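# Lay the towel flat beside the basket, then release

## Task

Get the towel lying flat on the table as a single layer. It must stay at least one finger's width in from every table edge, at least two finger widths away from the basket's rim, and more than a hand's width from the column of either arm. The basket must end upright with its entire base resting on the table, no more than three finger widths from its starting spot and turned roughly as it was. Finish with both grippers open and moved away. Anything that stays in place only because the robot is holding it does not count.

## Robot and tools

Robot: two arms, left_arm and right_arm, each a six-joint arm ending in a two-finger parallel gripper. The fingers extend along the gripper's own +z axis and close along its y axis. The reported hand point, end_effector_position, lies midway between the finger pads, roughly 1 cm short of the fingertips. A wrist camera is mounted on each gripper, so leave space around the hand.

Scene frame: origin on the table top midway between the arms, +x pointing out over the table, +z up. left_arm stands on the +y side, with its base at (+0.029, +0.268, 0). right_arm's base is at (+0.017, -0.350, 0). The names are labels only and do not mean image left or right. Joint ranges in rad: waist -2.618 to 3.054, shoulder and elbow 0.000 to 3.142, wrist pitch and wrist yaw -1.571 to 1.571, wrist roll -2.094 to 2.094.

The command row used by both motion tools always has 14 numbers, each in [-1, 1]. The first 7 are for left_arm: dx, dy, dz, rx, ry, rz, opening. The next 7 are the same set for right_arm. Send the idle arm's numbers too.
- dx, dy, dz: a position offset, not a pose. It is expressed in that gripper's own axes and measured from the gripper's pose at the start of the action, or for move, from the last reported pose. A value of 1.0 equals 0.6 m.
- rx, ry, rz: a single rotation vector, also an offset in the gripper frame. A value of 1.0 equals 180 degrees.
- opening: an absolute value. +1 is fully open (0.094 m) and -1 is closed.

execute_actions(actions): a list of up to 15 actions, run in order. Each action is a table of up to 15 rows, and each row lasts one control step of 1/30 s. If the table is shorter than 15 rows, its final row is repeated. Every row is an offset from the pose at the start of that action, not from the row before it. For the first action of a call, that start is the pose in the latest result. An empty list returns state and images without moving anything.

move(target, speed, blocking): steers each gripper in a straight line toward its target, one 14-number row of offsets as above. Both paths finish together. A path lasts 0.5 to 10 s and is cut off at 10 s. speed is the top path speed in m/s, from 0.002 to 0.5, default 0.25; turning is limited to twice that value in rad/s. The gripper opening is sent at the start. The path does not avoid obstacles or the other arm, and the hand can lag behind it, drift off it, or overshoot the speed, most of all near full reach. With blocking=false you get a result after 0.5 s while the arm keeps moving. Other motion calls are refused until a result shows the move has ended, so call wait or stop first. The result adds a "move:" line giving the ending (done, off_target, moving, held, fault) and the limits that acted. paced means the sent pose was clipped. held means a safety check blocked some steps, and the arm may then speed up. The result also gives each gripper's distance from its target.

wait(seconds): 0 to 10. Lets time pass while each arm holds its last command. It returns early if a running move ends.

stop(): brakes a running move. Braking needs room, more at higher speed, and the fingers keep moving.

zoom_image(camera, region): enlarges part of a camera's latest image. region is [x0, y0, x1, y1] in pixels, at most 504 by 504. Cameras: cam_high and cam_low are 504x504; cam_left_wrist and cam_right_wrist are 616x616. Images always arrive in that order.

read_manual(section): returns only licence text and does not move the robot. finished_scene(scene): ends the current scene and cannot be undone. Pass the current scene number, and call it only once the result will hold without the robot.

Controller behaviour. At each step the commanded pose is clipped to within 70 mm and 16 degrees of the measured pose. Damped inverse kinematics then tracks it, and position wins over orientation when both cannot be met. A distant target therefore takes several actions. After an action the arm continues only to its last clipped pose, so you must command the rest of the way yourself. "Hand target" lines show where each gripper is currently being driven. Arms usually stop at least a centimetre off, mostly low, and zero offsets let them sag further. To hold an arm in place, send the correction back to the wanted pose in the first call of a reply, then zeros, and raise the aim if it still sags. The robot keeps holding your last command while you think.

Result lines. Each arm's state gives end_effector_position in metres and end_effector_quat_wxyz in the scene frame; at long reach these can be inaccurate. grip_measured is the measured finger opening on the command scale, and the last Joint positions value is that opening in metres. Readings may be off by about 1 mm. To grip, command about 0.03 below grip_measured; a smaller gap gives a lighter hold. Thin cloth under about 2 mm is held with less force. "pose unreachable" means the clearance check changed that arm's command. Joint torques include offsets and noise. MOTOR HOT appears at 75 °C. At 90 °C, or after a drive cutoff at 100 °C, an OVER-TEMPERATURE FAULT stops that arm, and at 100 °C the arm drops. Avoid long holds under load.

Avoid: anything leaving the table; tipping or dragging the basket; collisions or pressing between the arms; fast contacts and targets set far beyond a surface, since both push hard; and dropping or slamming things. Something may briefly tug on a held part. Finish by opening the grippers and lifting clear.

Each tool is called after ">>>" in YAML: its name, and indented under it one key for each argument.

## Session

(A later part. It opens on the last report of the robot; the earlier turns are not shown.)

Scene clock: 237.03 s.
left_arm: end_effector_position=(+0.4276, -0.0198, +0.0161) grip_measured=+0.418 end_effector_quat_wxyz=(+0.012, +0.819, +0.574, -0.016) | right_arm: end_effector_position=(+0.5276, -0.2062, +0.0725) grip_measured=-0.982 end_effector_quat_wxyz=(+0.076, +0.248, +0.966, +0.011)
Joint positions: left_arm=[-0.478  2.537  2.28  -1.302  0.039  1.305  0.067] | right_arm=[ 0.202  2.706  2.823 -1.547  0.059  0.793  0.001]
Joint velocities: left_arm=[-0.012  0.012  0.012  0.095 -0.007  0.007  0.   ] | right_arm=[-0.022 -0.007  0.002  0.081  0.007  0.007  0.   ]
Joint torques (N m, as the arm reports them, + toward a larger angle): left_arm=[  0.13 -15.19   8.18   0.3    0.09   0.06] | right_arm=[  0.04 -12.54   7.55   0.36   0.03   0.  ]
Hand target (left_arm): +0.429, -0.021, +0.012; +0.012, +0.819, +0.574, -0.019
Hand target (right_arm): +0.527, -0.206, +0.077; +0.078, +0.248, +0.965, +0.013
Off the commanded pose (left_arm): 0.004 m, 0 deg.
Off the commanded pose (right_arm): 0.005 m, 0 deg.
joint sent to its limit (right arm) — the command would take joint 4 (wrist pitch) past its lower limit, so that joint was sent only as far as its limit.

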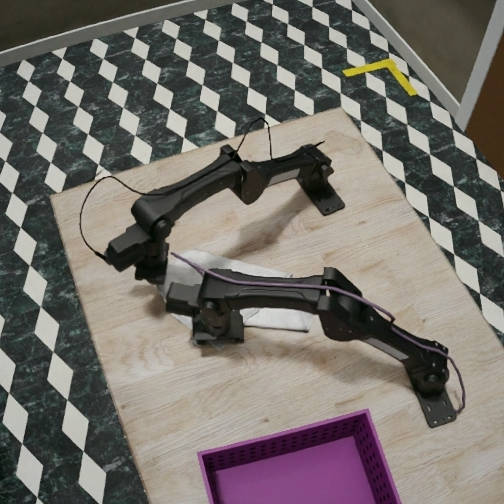

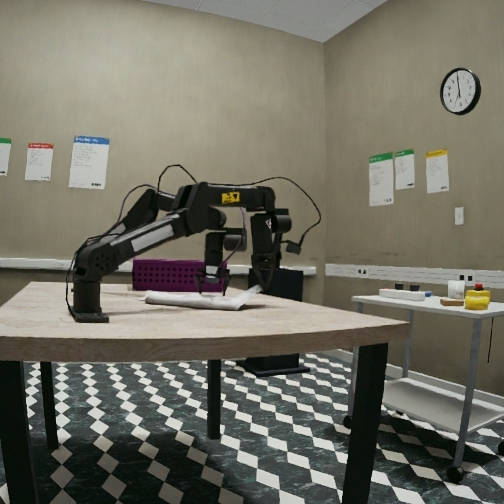

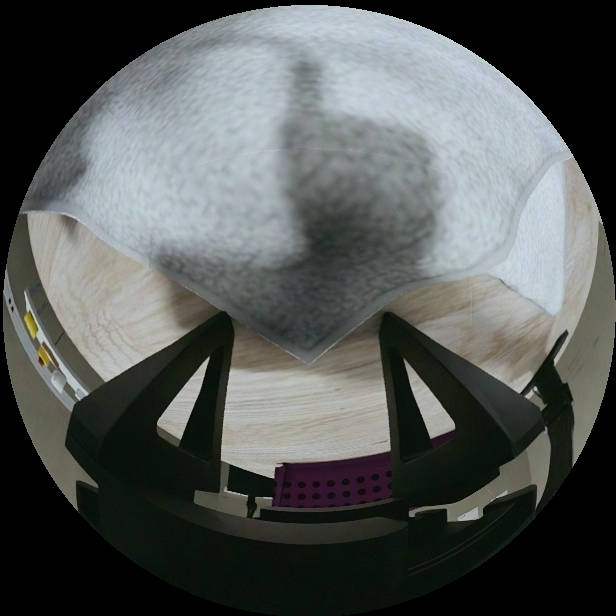

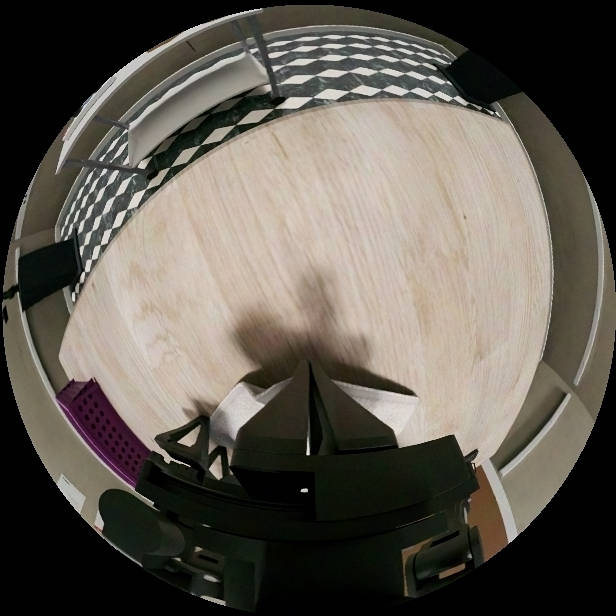

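>>> execute_actions:
  actions:
    - [[0.004,0,0.018,0.004,0,0,0.44, 0,0,-0.01,0,-0.005,0,-1]]

Scene clock: 239.03 s.
left_arm: end_effector_position=(+0.4296, -0.0212, +0.0161) grip_measured=+0.438 end_effector_quat_wxyz=(+0.017, +0.819, +0.574, -0.015) | right_arm: end_effector_position=(+0.5276, -0.2062, +0.0725) grip_measured=-0.982 end_effector_quat_wxyz=(+0.076, +0.248, +0.966, +0.011)
Joint positions: left_arm=[-0.478  2.537  2.28  -1.292  0.039  1.305  0.068] | right_arm=[ 0.202  2.706  2.823 -1.547  0.059  0.793  0.001]
Joint velocities: left_arm=[-0.012 -0.002  0.002  0.066  0.022  0.022 -0.001] | right_arm=[-0.032  0.017 -0.007 -0.007  0.037 -0.051  0.   ]
Joint torques (N m, as the arm reports them, + toward a larger angle): left_arm=[  0.53 -15.03   6.36   0.36   0.07   0.05] | right_arm=[  0.35 -13.62   5.18   0.43   0.13   0.04]
Hand target (left_arm): +0.428, -0.018, +0.005; +0.007, +0.819, +0.574, -0.020
Hand target (right_arm): +0.527, -0.206, +0.078; +0.082, +0.249, +0.965, +0.008
Off the commanded pose (left_arm): 0.011 m, 1 deg.
Off the commanded pose (right_arm): 0.006 m, 1 deg.

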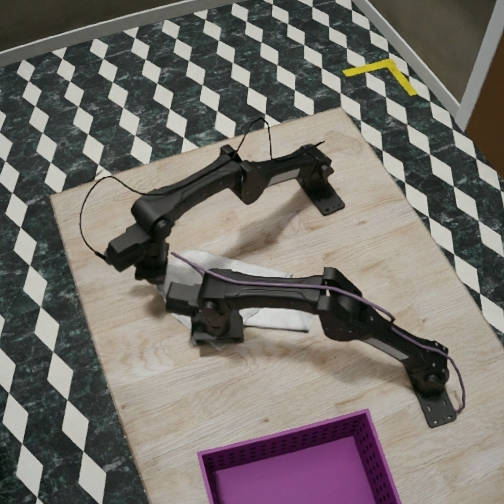

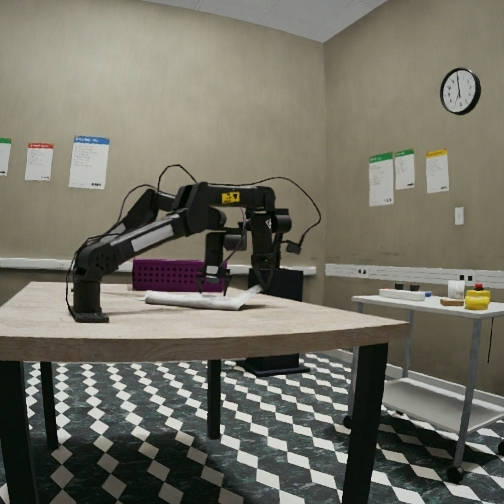

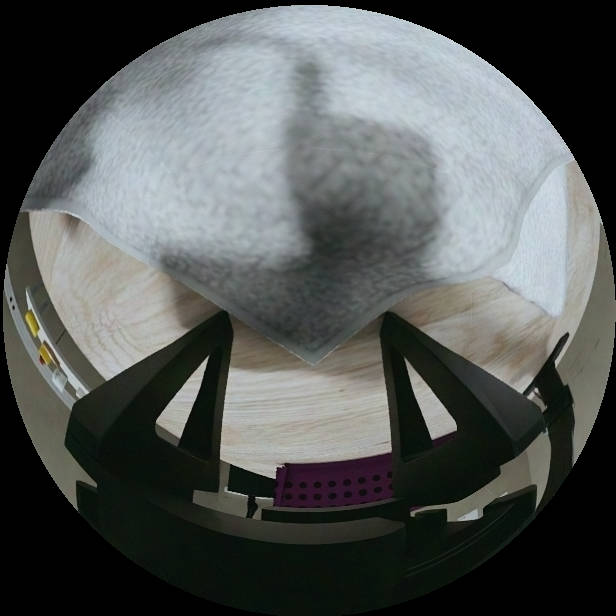

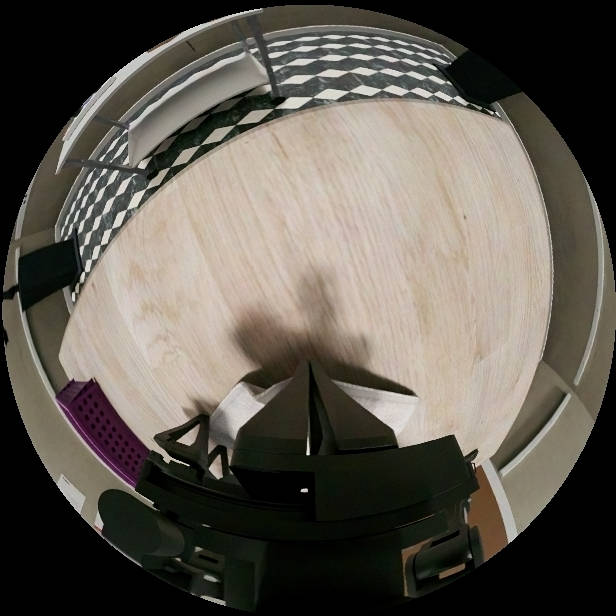

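In contact at z≈0.016. Close stepwise.

>>> execute_actions:
  actions:
    - [[0,0,0.012,0,0,0,0.25, 0,0,-0.008,0,0,0,-1]]
    - [[0,0,0.012,0,0,0,0.0, 0,0,0,0,0,0,-1]]
    - [[0,0,0.012,0,0,0,-0.3, 0,0,0,0,0,0,-1]]
    - [[0,0,0.012,0,0,0,-0.6, 0,0,0,0,0,0,-1]]
    - [[0,0,0.012,0,0,0,-0.85, 0,0,0,0,0,0,-1]]
    - [[0,0,0.012,0,0,0,-1, 0,0,0,0,0,0,-1]]

Scene clock: 244.17 s.
left_arm: end_effector_position=(+0.4506, -0.0360, +0.0180) grip_measured=-0.973 end_effector_quat_wxyz=(+0.065, +0.818, +0.572, +0.003) | right_arm: end_effector_position=(+0.5271, -0.2063, +0.0724) grip_measured=-0.982 end_effector_quat_wxyz=(+0.075, +0.248, +0.966, +0.011)
Joint positions: left_arm=[-0.478  2.537  2.28  -1.188  0.039  1.305  0.001] | right_arm=[ 0.202  2.706  2.823 -1.549  0.059  0.793  0.001]
Joint velocities: left_arm=[-0.007 -0.012 -0.007 -0.051  0.007  0.037 -0.   ] | right_arm=[-0.012 -0.002 -0.012  0.022 -0.037 -0.051  0.001]
Joint torques (N m, as the arm reports them, + toward a larger angle): left_arm=[ -0.05 -16.21   5.89   0.61   0.04  -0.01] | right_arm=[  0.   -12.4    6.12   0.42   0.03  -0.01]
Hand target (left_arm): +0.448, -0.034, +0.010; +0.058, +0.818, +0.572, +0.000
Hand target (right_arm): +0.527, -0.206, +0.072; +0.075, +0.248, +0.966, +0.011
Off the commanded pose (left_arm): 0.008 m, 1 deg.
Off the commanded pose (right_arm): 0.000 m, 0 deg.

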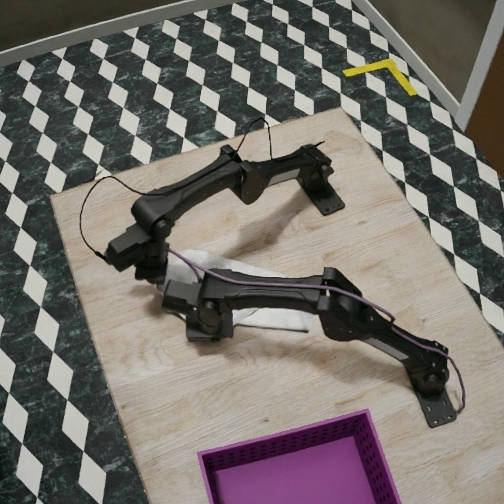

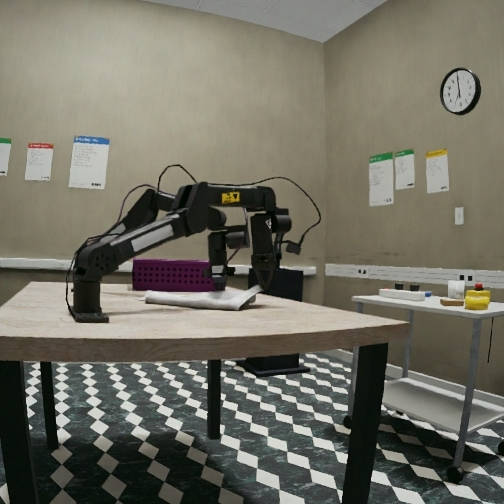

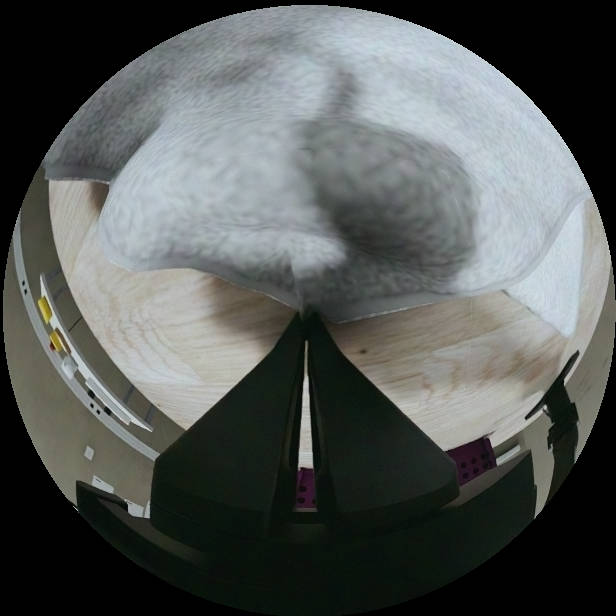

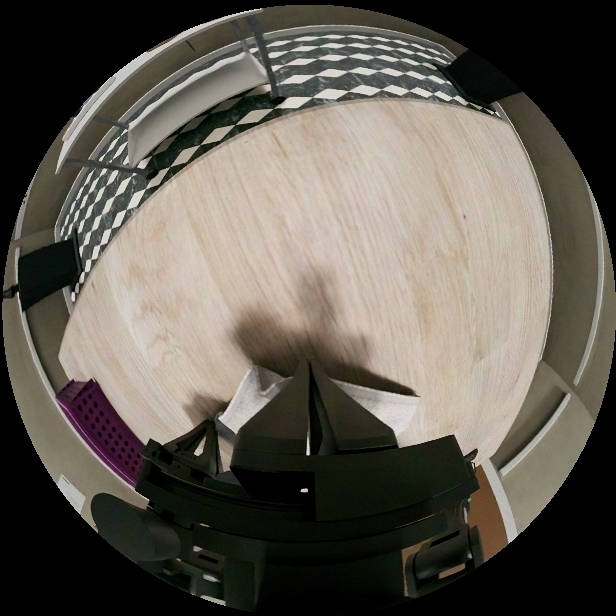

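>>> move:
  target: [0.0345,-0.003,-0.343,-0.08,0,0.1,-1, 0.104,-0.032,-0.266,0,-0.07,0.08,-1]
  speed: 0.08

Scene clock: 296.10 s.
left_arm: end_effector_position=(+0.4400, +0.0035, +0.2109) grip_measured=-0.973 end_effector_quat_wxyz=(+0.162, +0.882, +0.435, +0.081) | right_arm: end_effector_position=(+0.4461, -0.1891, +0.2057) grip_measured=-0.982 end_effector_quat_wxyz=(+0.169, +0.366, +0.915, -0.002)
Joint positions: left_arm=[-0.428  2.193  2.403 -1.417  0.03   1.657  0.001] | right_arm=[ 0.363  2.19   2.395 -1.545  0.252  1.186  0.001]
Joint velocities: left_arm=[-0.002  0.012  0.002  0.007 -0.007 -0.022 -0.001] | right_arm=[ 0.017 -0.002 -0.022 -0.022  0.007 -0.051 -0.   ]
Joint torques (N m, as the arm reports them, + toward a larger angle): left_arm=[  0.57 -14.08   9.65   0.75   0.     0.12] | right_arm=[  0.85 -12.02   6.3    0.47   0.26   0.04]
Hand target (left_arm): +0.440, +0.008, +0.220; +0.165, +0.882, +0.434, +0.085
Hand target (right_arm): +0.441, -0.191, +0.221; +0.184, +0.366, +0.912, +0.001
Off the commanded pose (left_arm): 0.010 m, 1 deg.
Off the commanded pose (right_arm): 0.016 m, 1 deg.
joint sent to its limit (right arm) — the command would take joint 4 (wrist pitch) past its lower limit, so that joint was sent only as far as its limit.
move: off_target (right_arm)

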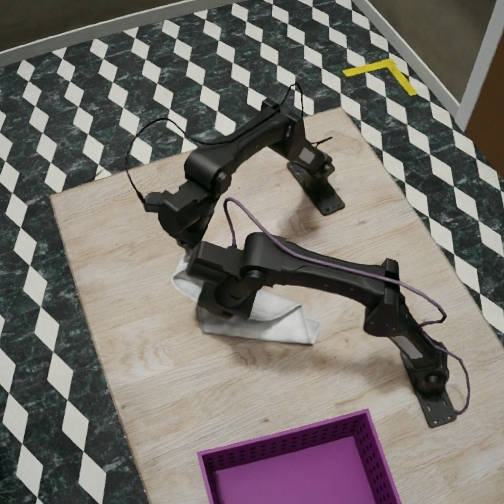

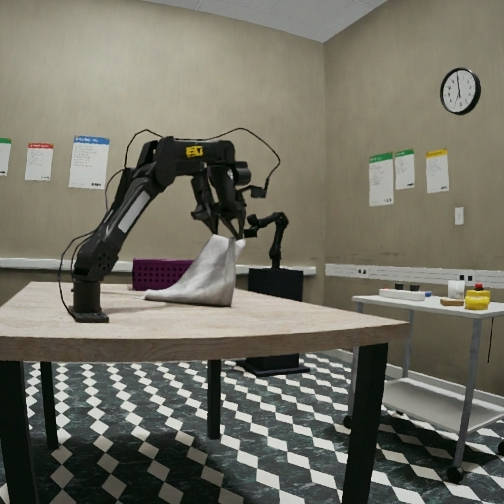

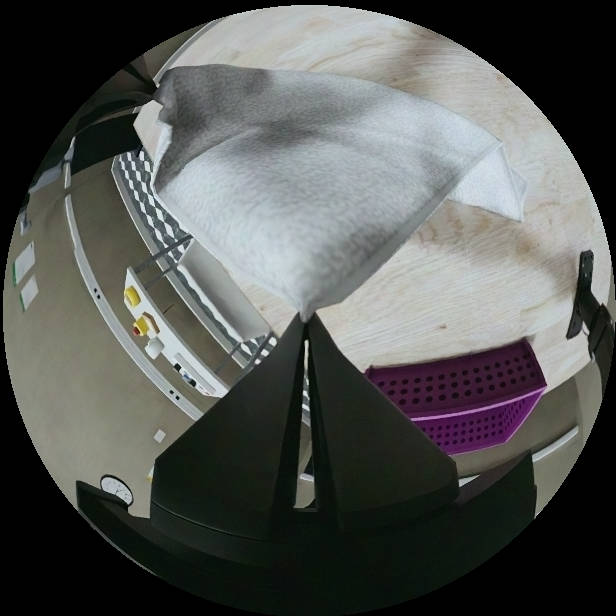

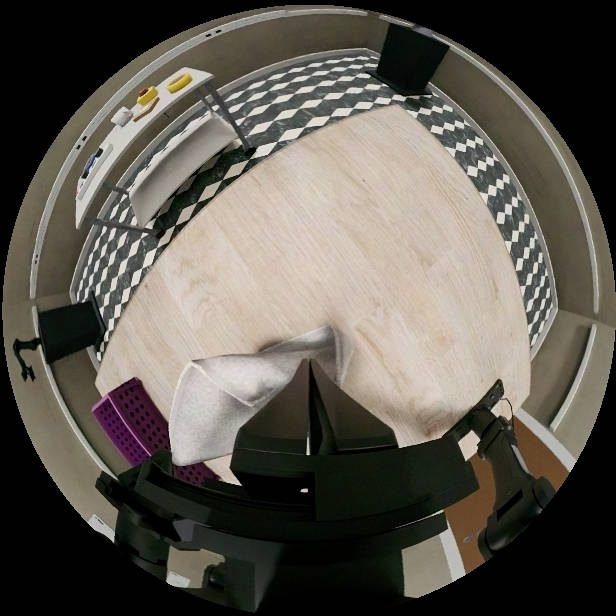

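>>> move:
  target: [-0.139,-0.05,-0.392,-0.139,0.205,0.075,-1, 0.052,-0.121,-0.411,-0.189,-0.141,0.028,-1]
  speed: 0.08

Scene clock: 321.50 s.
left_arm: end_effector_position=(+0.3024, +0.0049, +0.4159) grip_measured=-0.973 end_effector_quat_wxyz=(+0.191, +0.804, +0.329, +0.457) | right_arm: end_effector_position=(+0.3071, -0.1856, +0.4027) grip_measured=-0.982 end_effector_quat_wxyz=(+0.442, +0.326, +0.818, +0.172)
Joint positions: left_arm=[-1.009  1.8    2.402 -1.554 -0.895  1.526  0.001] | right_arm=[ 0.771  1.432  1.936 -1.301  0.694  1.329  0.001]
Joint velocities: left_arm=[ 0.007 -0.022  0.007 -0.022 -0.007  0.066 -0.001] | right_arm=[ 0.002 -0.022 -0.002  0.022  0.022  0.007 -0.001]
Joint torques (N m, as the arm reports them, + toward a larger angle): left_arm=[-0.42 -7.93  8.16  1.02 -0.66 -0.1 ] | right_arm=[ 0.87 -5.67  7.25  1.34  0.4   0.03]
Hand target (left_arm): +0.301, +0.008, +0.421; +0.192, +0.798, +0.333, +0.464
Hand target (right_arm): +0.302, -0.191, +0.421; +0.458, +0.334, +0.801, +0.194
Off the commanded pose (left_arm): 0.004 m, 1 deg.
Off the commanded pose (right_arm): 0.019 m, 4 deg.
joint sent to its limit (left arm) — the command would take joint 4 (wrist pitch) past its lower limit, so that joint was sent only as far as its limit.
move: off_target (right_arm)

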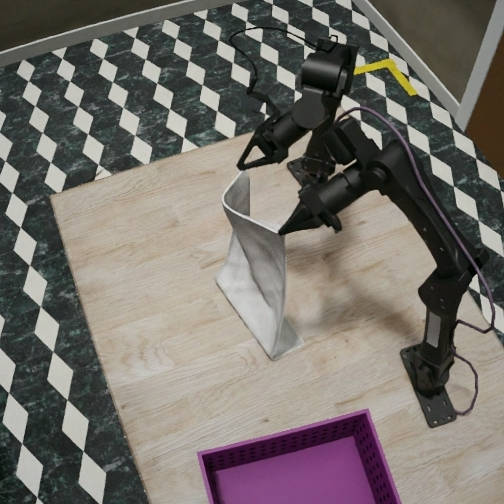

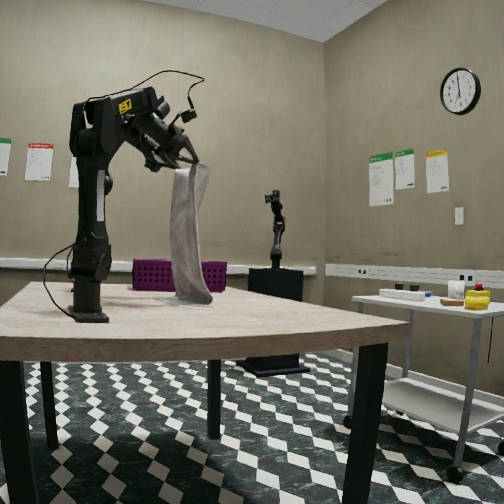

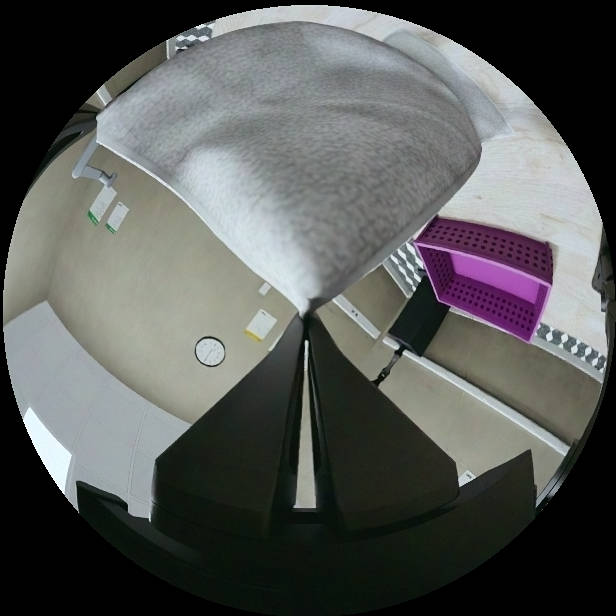

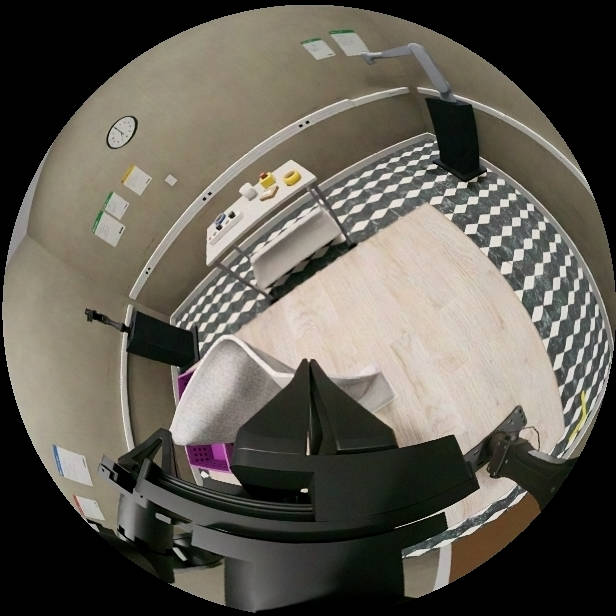

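>>> zoom_image:
  camera: "cam_high"
  region: [150, 150, 400, 400]

>>> zoom_image:
  camera: "cam_low"
  region: [100, 130, 300, 330]

Region (150, 150, 400, 400) of cam_high's 504x504 image, scaled by 2.016, with more detail than that image has.

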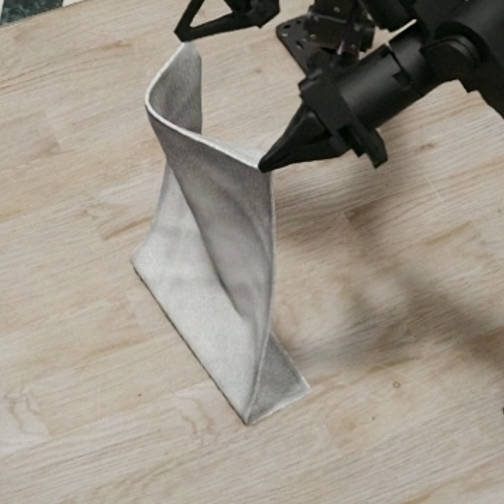

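Region (100, 130, 300, 330) of cam_low's 504x504 image, scaled by 2.520, with more detail than that image has.

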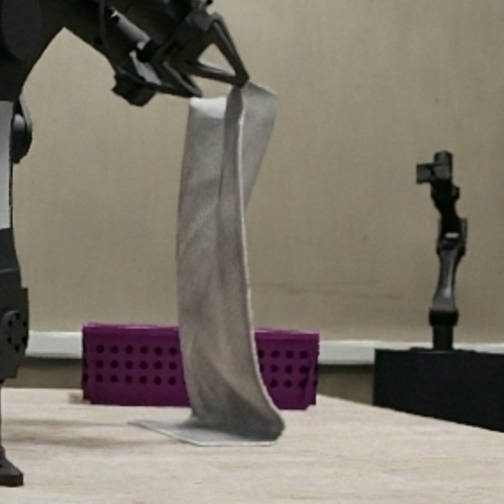

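>>> move:
  target: [0.088,0.018,-0.165,-0.078,0.079,0.001,-1, -0.049,0.092,-0.199,-0.076,-0.081,0.001,-1]
  speed: 0.06

Scene clock: 346.87 s.
left_arm: end_effector_position=(+0.2436, +0.0278, +0.5005) grip_measured=-0.973 end_effector_quat_wxyz=(+0.253, +0.716, +0.295, +0.581) | right_arm: end_effector_position=(+0.2430, -0.1652, +0.5131) grip_measured=-0.982 end_effector_quat_wxyz=(+0.567, +0.290, +0.735, +0.231)
Joint positions: left_arm=[-1.272  1.681  2.402 -1.555 -1.301  1.525  0.001] | right_arm=[ 1.192  1.558  2.386 -1.546  1.183  1.443  0.001]
Joint velocities: left_arm=[-0.002 -0.012  0.012 -0.022  0.007 -0.066  0.   ] | right_arm=[-0.017 -0.007 -0.012 -0.022 -0.022  0.037 -0.001]
Joint torques (N m, as the arm reports them, + toward a larger angle): left_arm=[-0.4  -7.62  4.66  0.95 -0.75  0.05] | right_arm=[ 0.83 -2.23  6.27  1.04  0.57  0.01]
Hand target (left_arm): +0.241, +0.036, +0.505; +0.247, +0.711, +0.291, +0.591
Hand target (right_arm): +0.242, -0.165, +0.517; +0.576, +0.292, +0.728, +0.229
Off the commanded pose (left_arm): 0.009 m, 1 deg.
Off the commanded pose (right_arm): 0.006 m, 2 deg.
joint sent to its limit (left arm) — the command would take joint 4 (wrist pitch) past its lower limit, so that joint was sent only as far as its limit.
joint sent to its limit (right arm) — the command would take joint 4 (wrist pitch) past its lower limit, so that joint was sent only as far as its limit.
move: done

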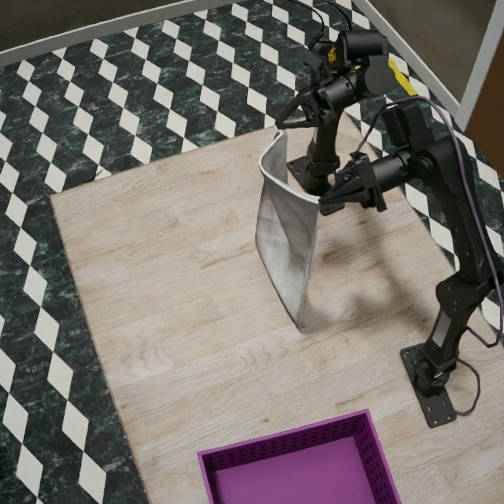

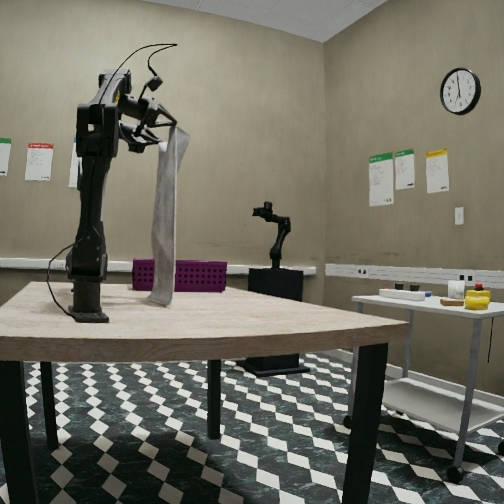

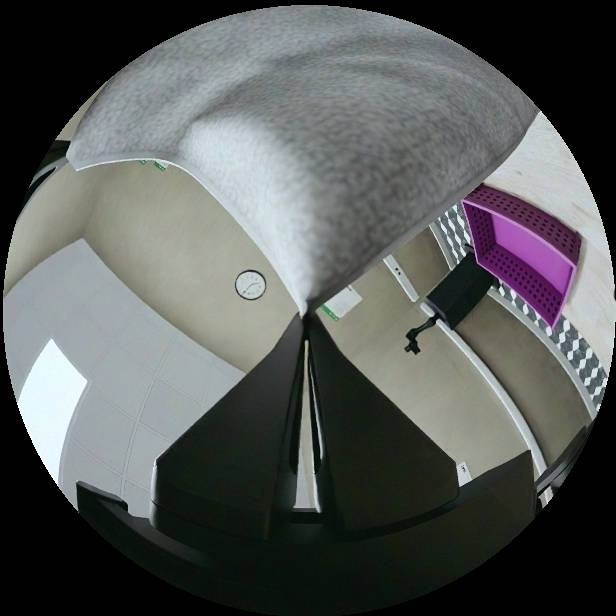

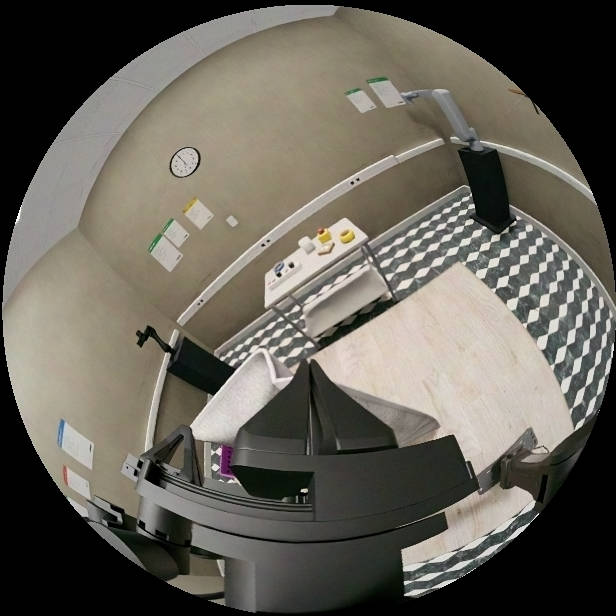

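>>> zoom_image:
  camera: "cam_low"
  region: [80, 110, 290, 320]

>>> zoom_image:
  camera: "cam_high"
  region: [200, 110, 440, 350]

Region (80, 110, 290, 320) of cam_low's 504x504 image, scaled by 2.400, with more detail than that image has.

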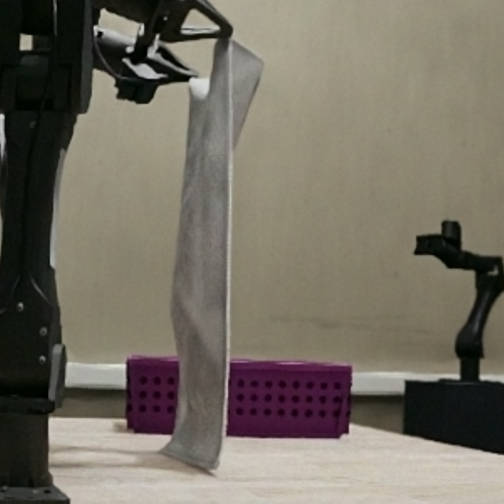

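Region (200, 110, 440, 350) of cam_high's 504x504 image, scaled by 2.100, with more detail than that image has.

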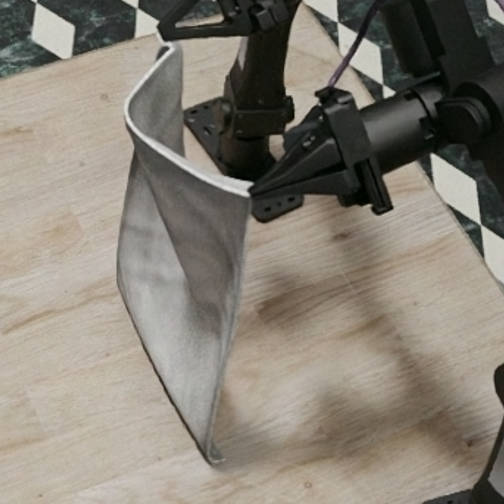

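>>> move:
  target: [0.017,-0.0185,-0.177,-0.115,-0.041,0.023,-1, 0.030,-0.014,-0.169,-0.115,0.035,-0.028,-1]
  speed: 0.05

Scene clock: 373.67 s.
left_arm: end_effector_position=(+0.1400, +0.0392, +0.5225) grip_measured=-0.973 end_effector_quat_wxyz=(+0.385, +0.707, +0.151, +0.574) | right_arm: end_effector_position=(+0.1409, -0.1477, +0.5142) grip_measured=-0.982 end_effector_quat_wxyz=(+0.568, +0.130, +0.732, +0.355)
Joint positions: left_arm=[-1.761  1.354  2.024 -1.365 -1.5    1.647  0.001] | right_arm=[ 1.762  1.315  2.054 -1.544  1.426  1.534  0.001]
Joint velocities: left_arm=[-0.012 -0.002 -0.017 -0.007 -0.051 -0.022  0.001] | right_arm=[ 0.012 -0.027  0.002  0.022  0.051 -0.007 -0.001]
Joint torques (N m, as the arm reports them, + toward a larger angle): left_arm=[-0.55 -4.57  2.94  1.01 -0.7   0.04] | right_arm=[ 0.83 -3.4   3.29  0.85  0.63  0.03]
Hand target (left_arm): +0.141, +0.045, +0.522; +0.376, +0.703, +0.144, +0.587
Hand target (right_arm): +0.143, -0.160, +0.519; +0.576, +0.134, +0.723, +0.358
Off the commanded pose (left_arm): 0.006 m, 2 deg.
Off the commanded pose (right_arm): 0.014 m, 2 deg.
joint sent to its limit (right arm) — the command would take joint 4 (wrist pitch) past its lower limit, so that joint was sent only as far as its limit.
move: off_target (right_arm)

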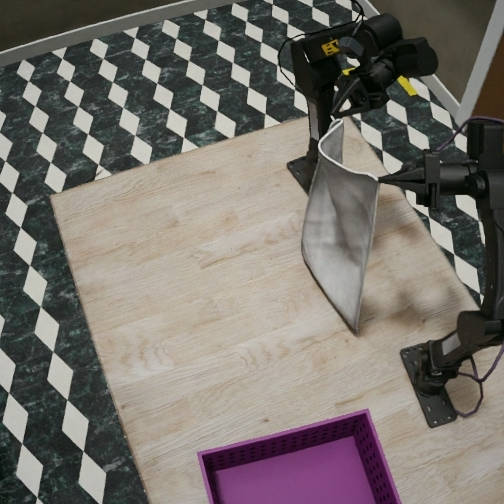

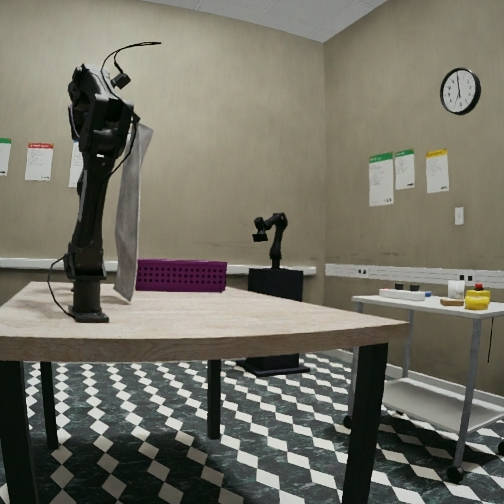

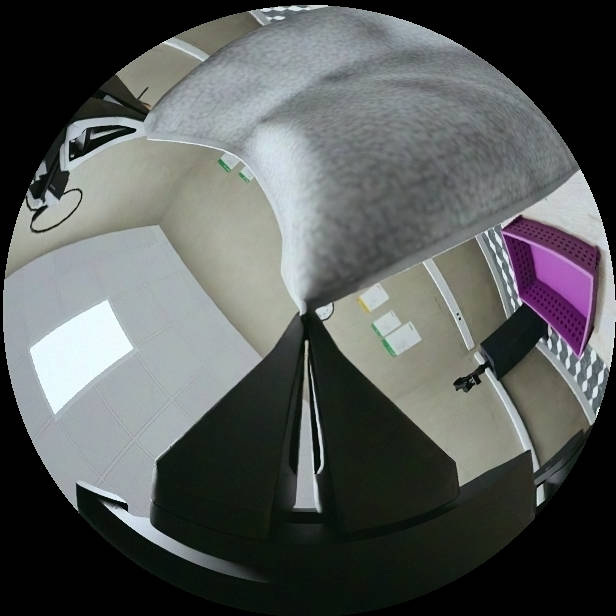

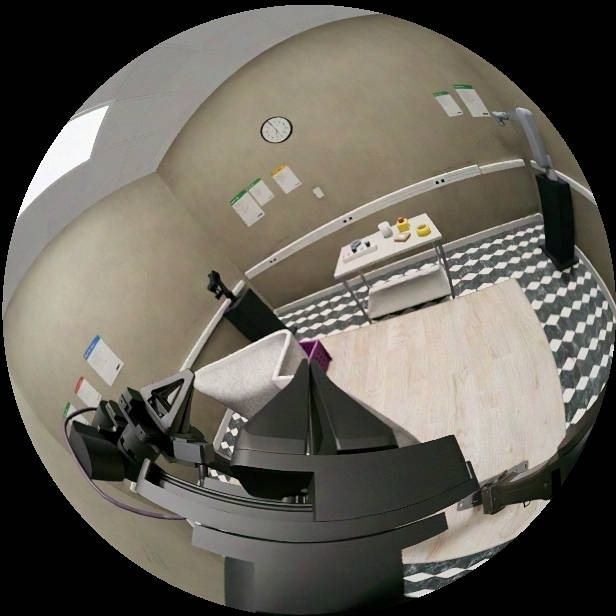

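>>> move:
  target: [-0.081,-0.217,0.206,0.132,0.038,-0.013,-1, 0.067,-0.19,0.213,0.121,-0.047,0.038,-1]
  speed: 0.05

Scene clock: 395.47 s.
left_arm: end_effector_position=(+0.2653, +0.0467, +0.3987) grip_measured=-0.973 end_effector_quat_wxyz=(+0.241, +0.730, +0.302, +0.564) | right_arm: end_effector_position=(+0.2635, -0.1609, +0.4005) grip_measured=-0.982 end_effector_quat_wxyz=(+0.566, +0.296, +0.731, +0.239)
Joint positions: left_arm=[-1.157  1.312  1.55  -0.968 -1.189  1.653  0.001] | right_arm=[ 1.099  1.183  1.438 -0.836  1.108  1.317  0.001]
Joint velocities: left_arm=[ 0.002  0.012 -0.007  0.066  0.022  0.066 -0.001] | right_arm=[ 0.002 -0.002 -0.007  0.022  0.007  0.066 -0.   ]
Joint torques (N m, as the arm reports them, + toward a larger angle): left_arm=[ 0.6  -4.03  5.12  1.31 -0.39 -0.12] | right_arm=[-0.9  -1.18  6.22  1.34  0.29 -0.01]
Hand target (left_arm): +0.268, +0.045, +0.388; +0.231, +0.734, +0.301, +0.563
Hand target (right_arm): +0.268, -0.159, +0.397; +0.568, +0.301, +0.729, +0.234
Off the commanded pose (left_arm): 0.010 m, 1 deg.
Off the commanded pose (right_arm): 0.009 m, 1 deg.
move: done

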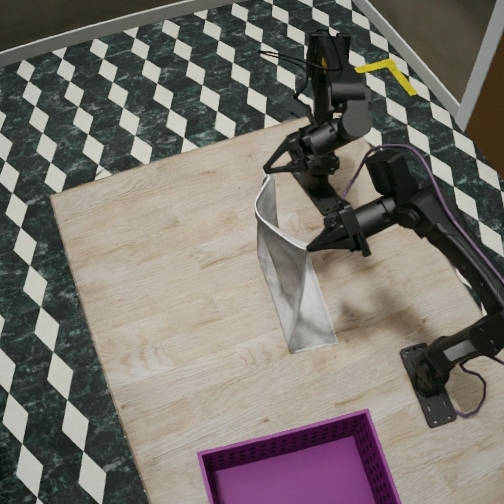

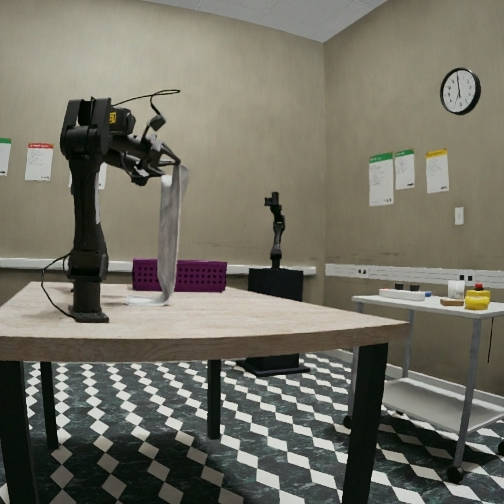

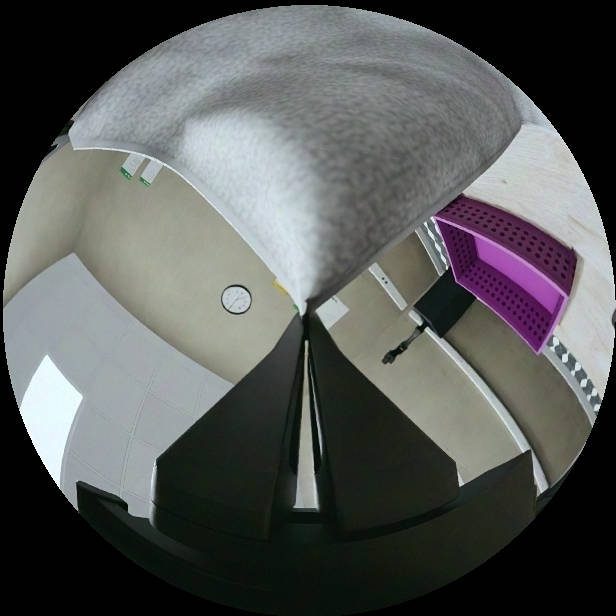

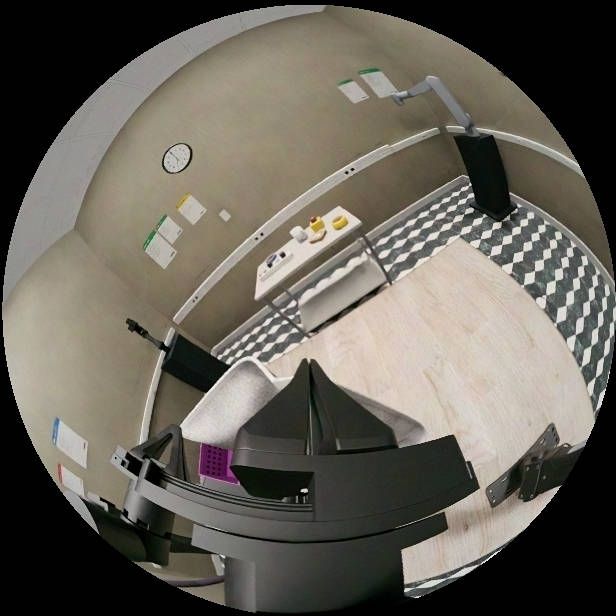

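>>> move:
  target: [0.093,0.104,-0.302,-0.128,-0.038,0.016,-1, -0.10,0.107,-0.30,-0.115,0.047,-0.036,-1]
  speed: 0.07

Scene clock: 422.87 s.
left_arm: end_effector_position=(+0.1134, +0.0445, +0.5194) grip_measured=-0.973 end_effector_quat_wxyz=(+0.430, +0.701, +0.117, +0.556) | right_arm: end_effector_position=(+0.1141, -0.1515, +0.5206) grip_measured=-0.982 end_effector_quat_wxyz=(+0.560, +0.087, +0.715, +0.409)
Joint positions: left_arm=[-1.92   1.337  2.013 -1.554 -1.556  1.441  0.001] | right_arm=[ 1.953  1.249  1.986 -1.543  1.518  1.558  0.001]
Joint velocities: left_arm=[-0.002  0.002  0.002  0.022 -0.007 -0.051  0.   ] | right_arm=[ 0.007 -0.012 -0.002 -0.081  0.037  0.037 -0.001]
Joint torques (N m, as the arm reports them, + toward a larger angle): left_arm=[-0.56 -1.76  7.55  0.82 -0.82  0.09] | right_arm=[ 0.89 -1.2   6.52  0.8   0.55 -0.1 ]
Hand target (left_arm): +0.113, +0.047, +0.526; +0.428, +0.695, +0.113, +0.567
Hand target (right_arm): +0.116, -0.159, +0.529; +0.568, +0.090, +0.707, +0.411
Off the commanded pose (left_arm): 0.006 m, 7 deg.
Off the commanded pose (right_arm): 0.013 m, 8 deg.
joint sent to its limit (left arm) — the command would take joint 4 (wrist pitch) past its lower limit and joint 5 (wrist yaw) past its lower limit, so those joints were sent only as far as their limits.
joint sent to its limit (right arm) — the command would take joint 4 (wrist pitch) past its lower limit, so that joint was sent only as far as its limit.
move: off_target (left_arm, right_arm)

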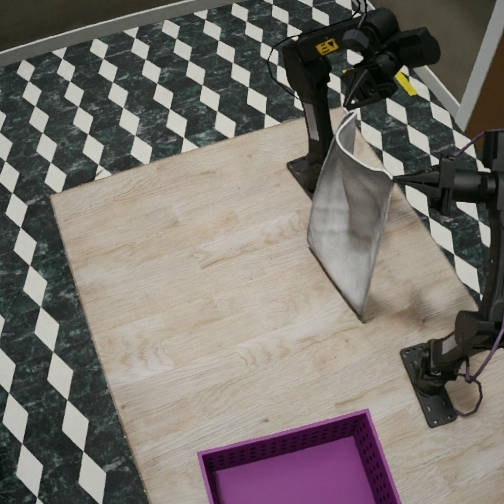

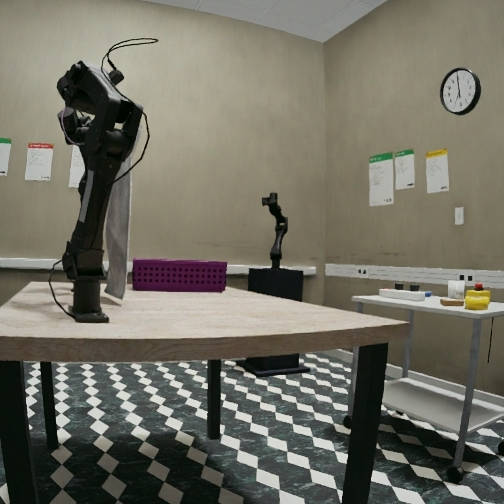

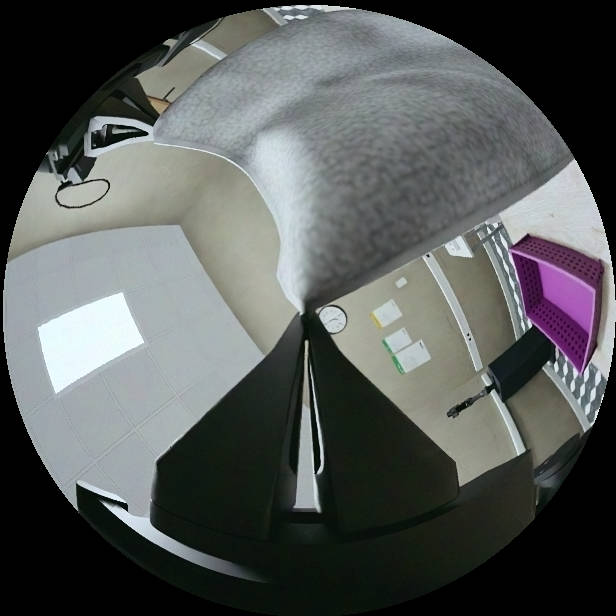

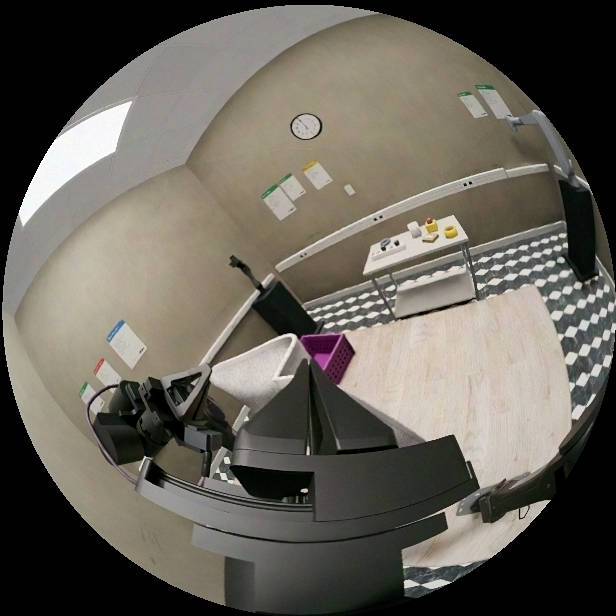

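>>> move:
  target: [-0.0935,-0.261,0.2025,0.164,0.058,-0.009,-1, 0.094,-0.256,0.20,0.164,-0.062,0.034,-1]
  speed: 0.05

Scene clock: 441.03 s.
left_arm: end_effector_position=(+0.2448, +0.0444, +0.3730) grip_measured=-0.973 end_effector_quat_wxyz=(+0.241, +0.733, +0.300, +0.561) | right_arm: end_effector_position=(+0.2443, -0.1624, +0.3752) grip_measured=-0.982 end_effector_quat_wxyz=(+0.566, +0.296, +0.731, +0.240)
Joint positions: left_arm=[-1.245  1.306  1.474 -1.075 -1.242  1.468  0.001] | right_arm=[ 1.189  1.141  1.33  -0.885  1.18   1.443  0.001]
Joint velocities: left_arm=[ 0.002 -0.002 -0.012 -0.037  0.022 -0.11   0.   ] | right_arm=[-0.017 -0.007 -0.002  0.051 -0.037  0.007  0.   ]
Joint torques (N m, as the arm reports them, + toward a larger angle): left_arm=[ 0.7  -3.99  5.37  1.12 -0.51 -0.08] | right_arm=[-0.9  -0.99  6.36  1.21  0.36  0.  ]
Hand target (left_arm): +0.247, +0.044, +0.364; +0.230, +0.735, +0.300, +0.562
Hand target (right_arm): +0.248, -0.161, +0.373; +0.569, +0.301, +0.728, +0.235
Off the commanded pose (left_arm): 0.009 m, 1 deg.
Off the commanded pose (right_arm): 0.008 m, 1 deg.
move: done

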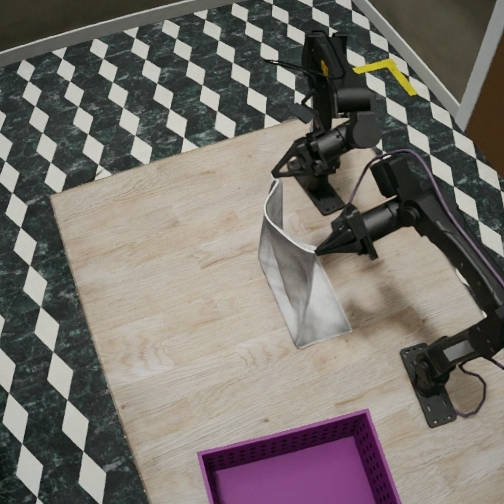

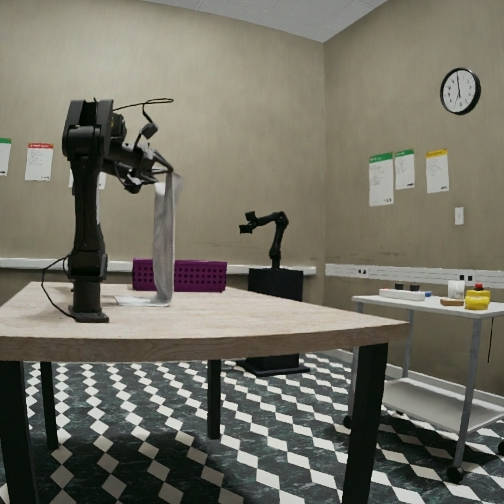

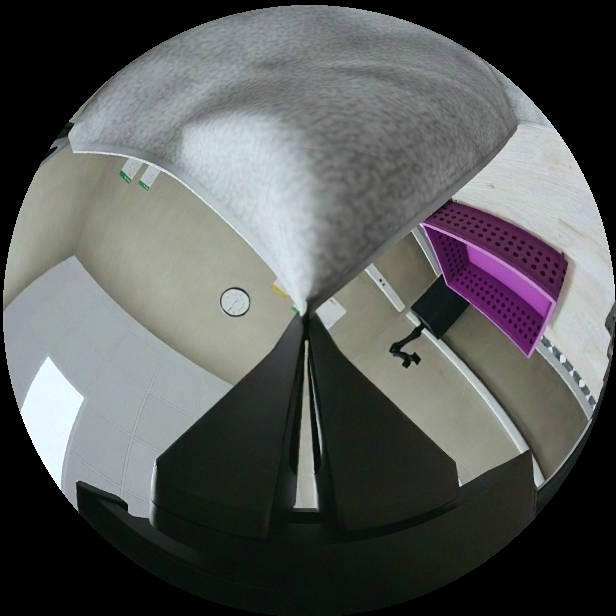

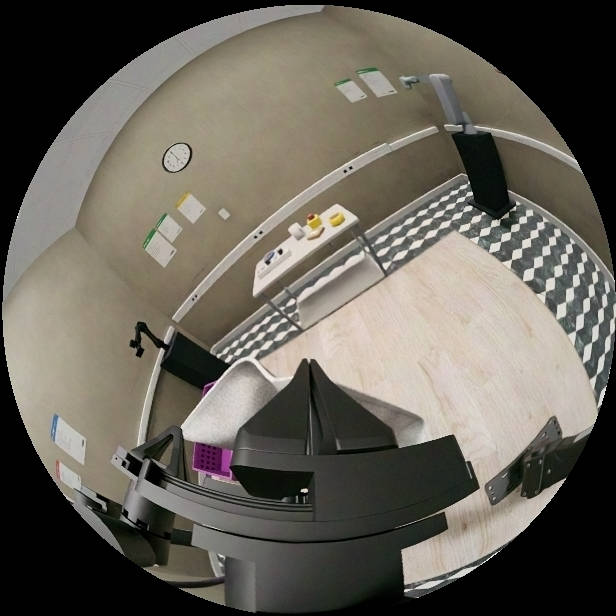

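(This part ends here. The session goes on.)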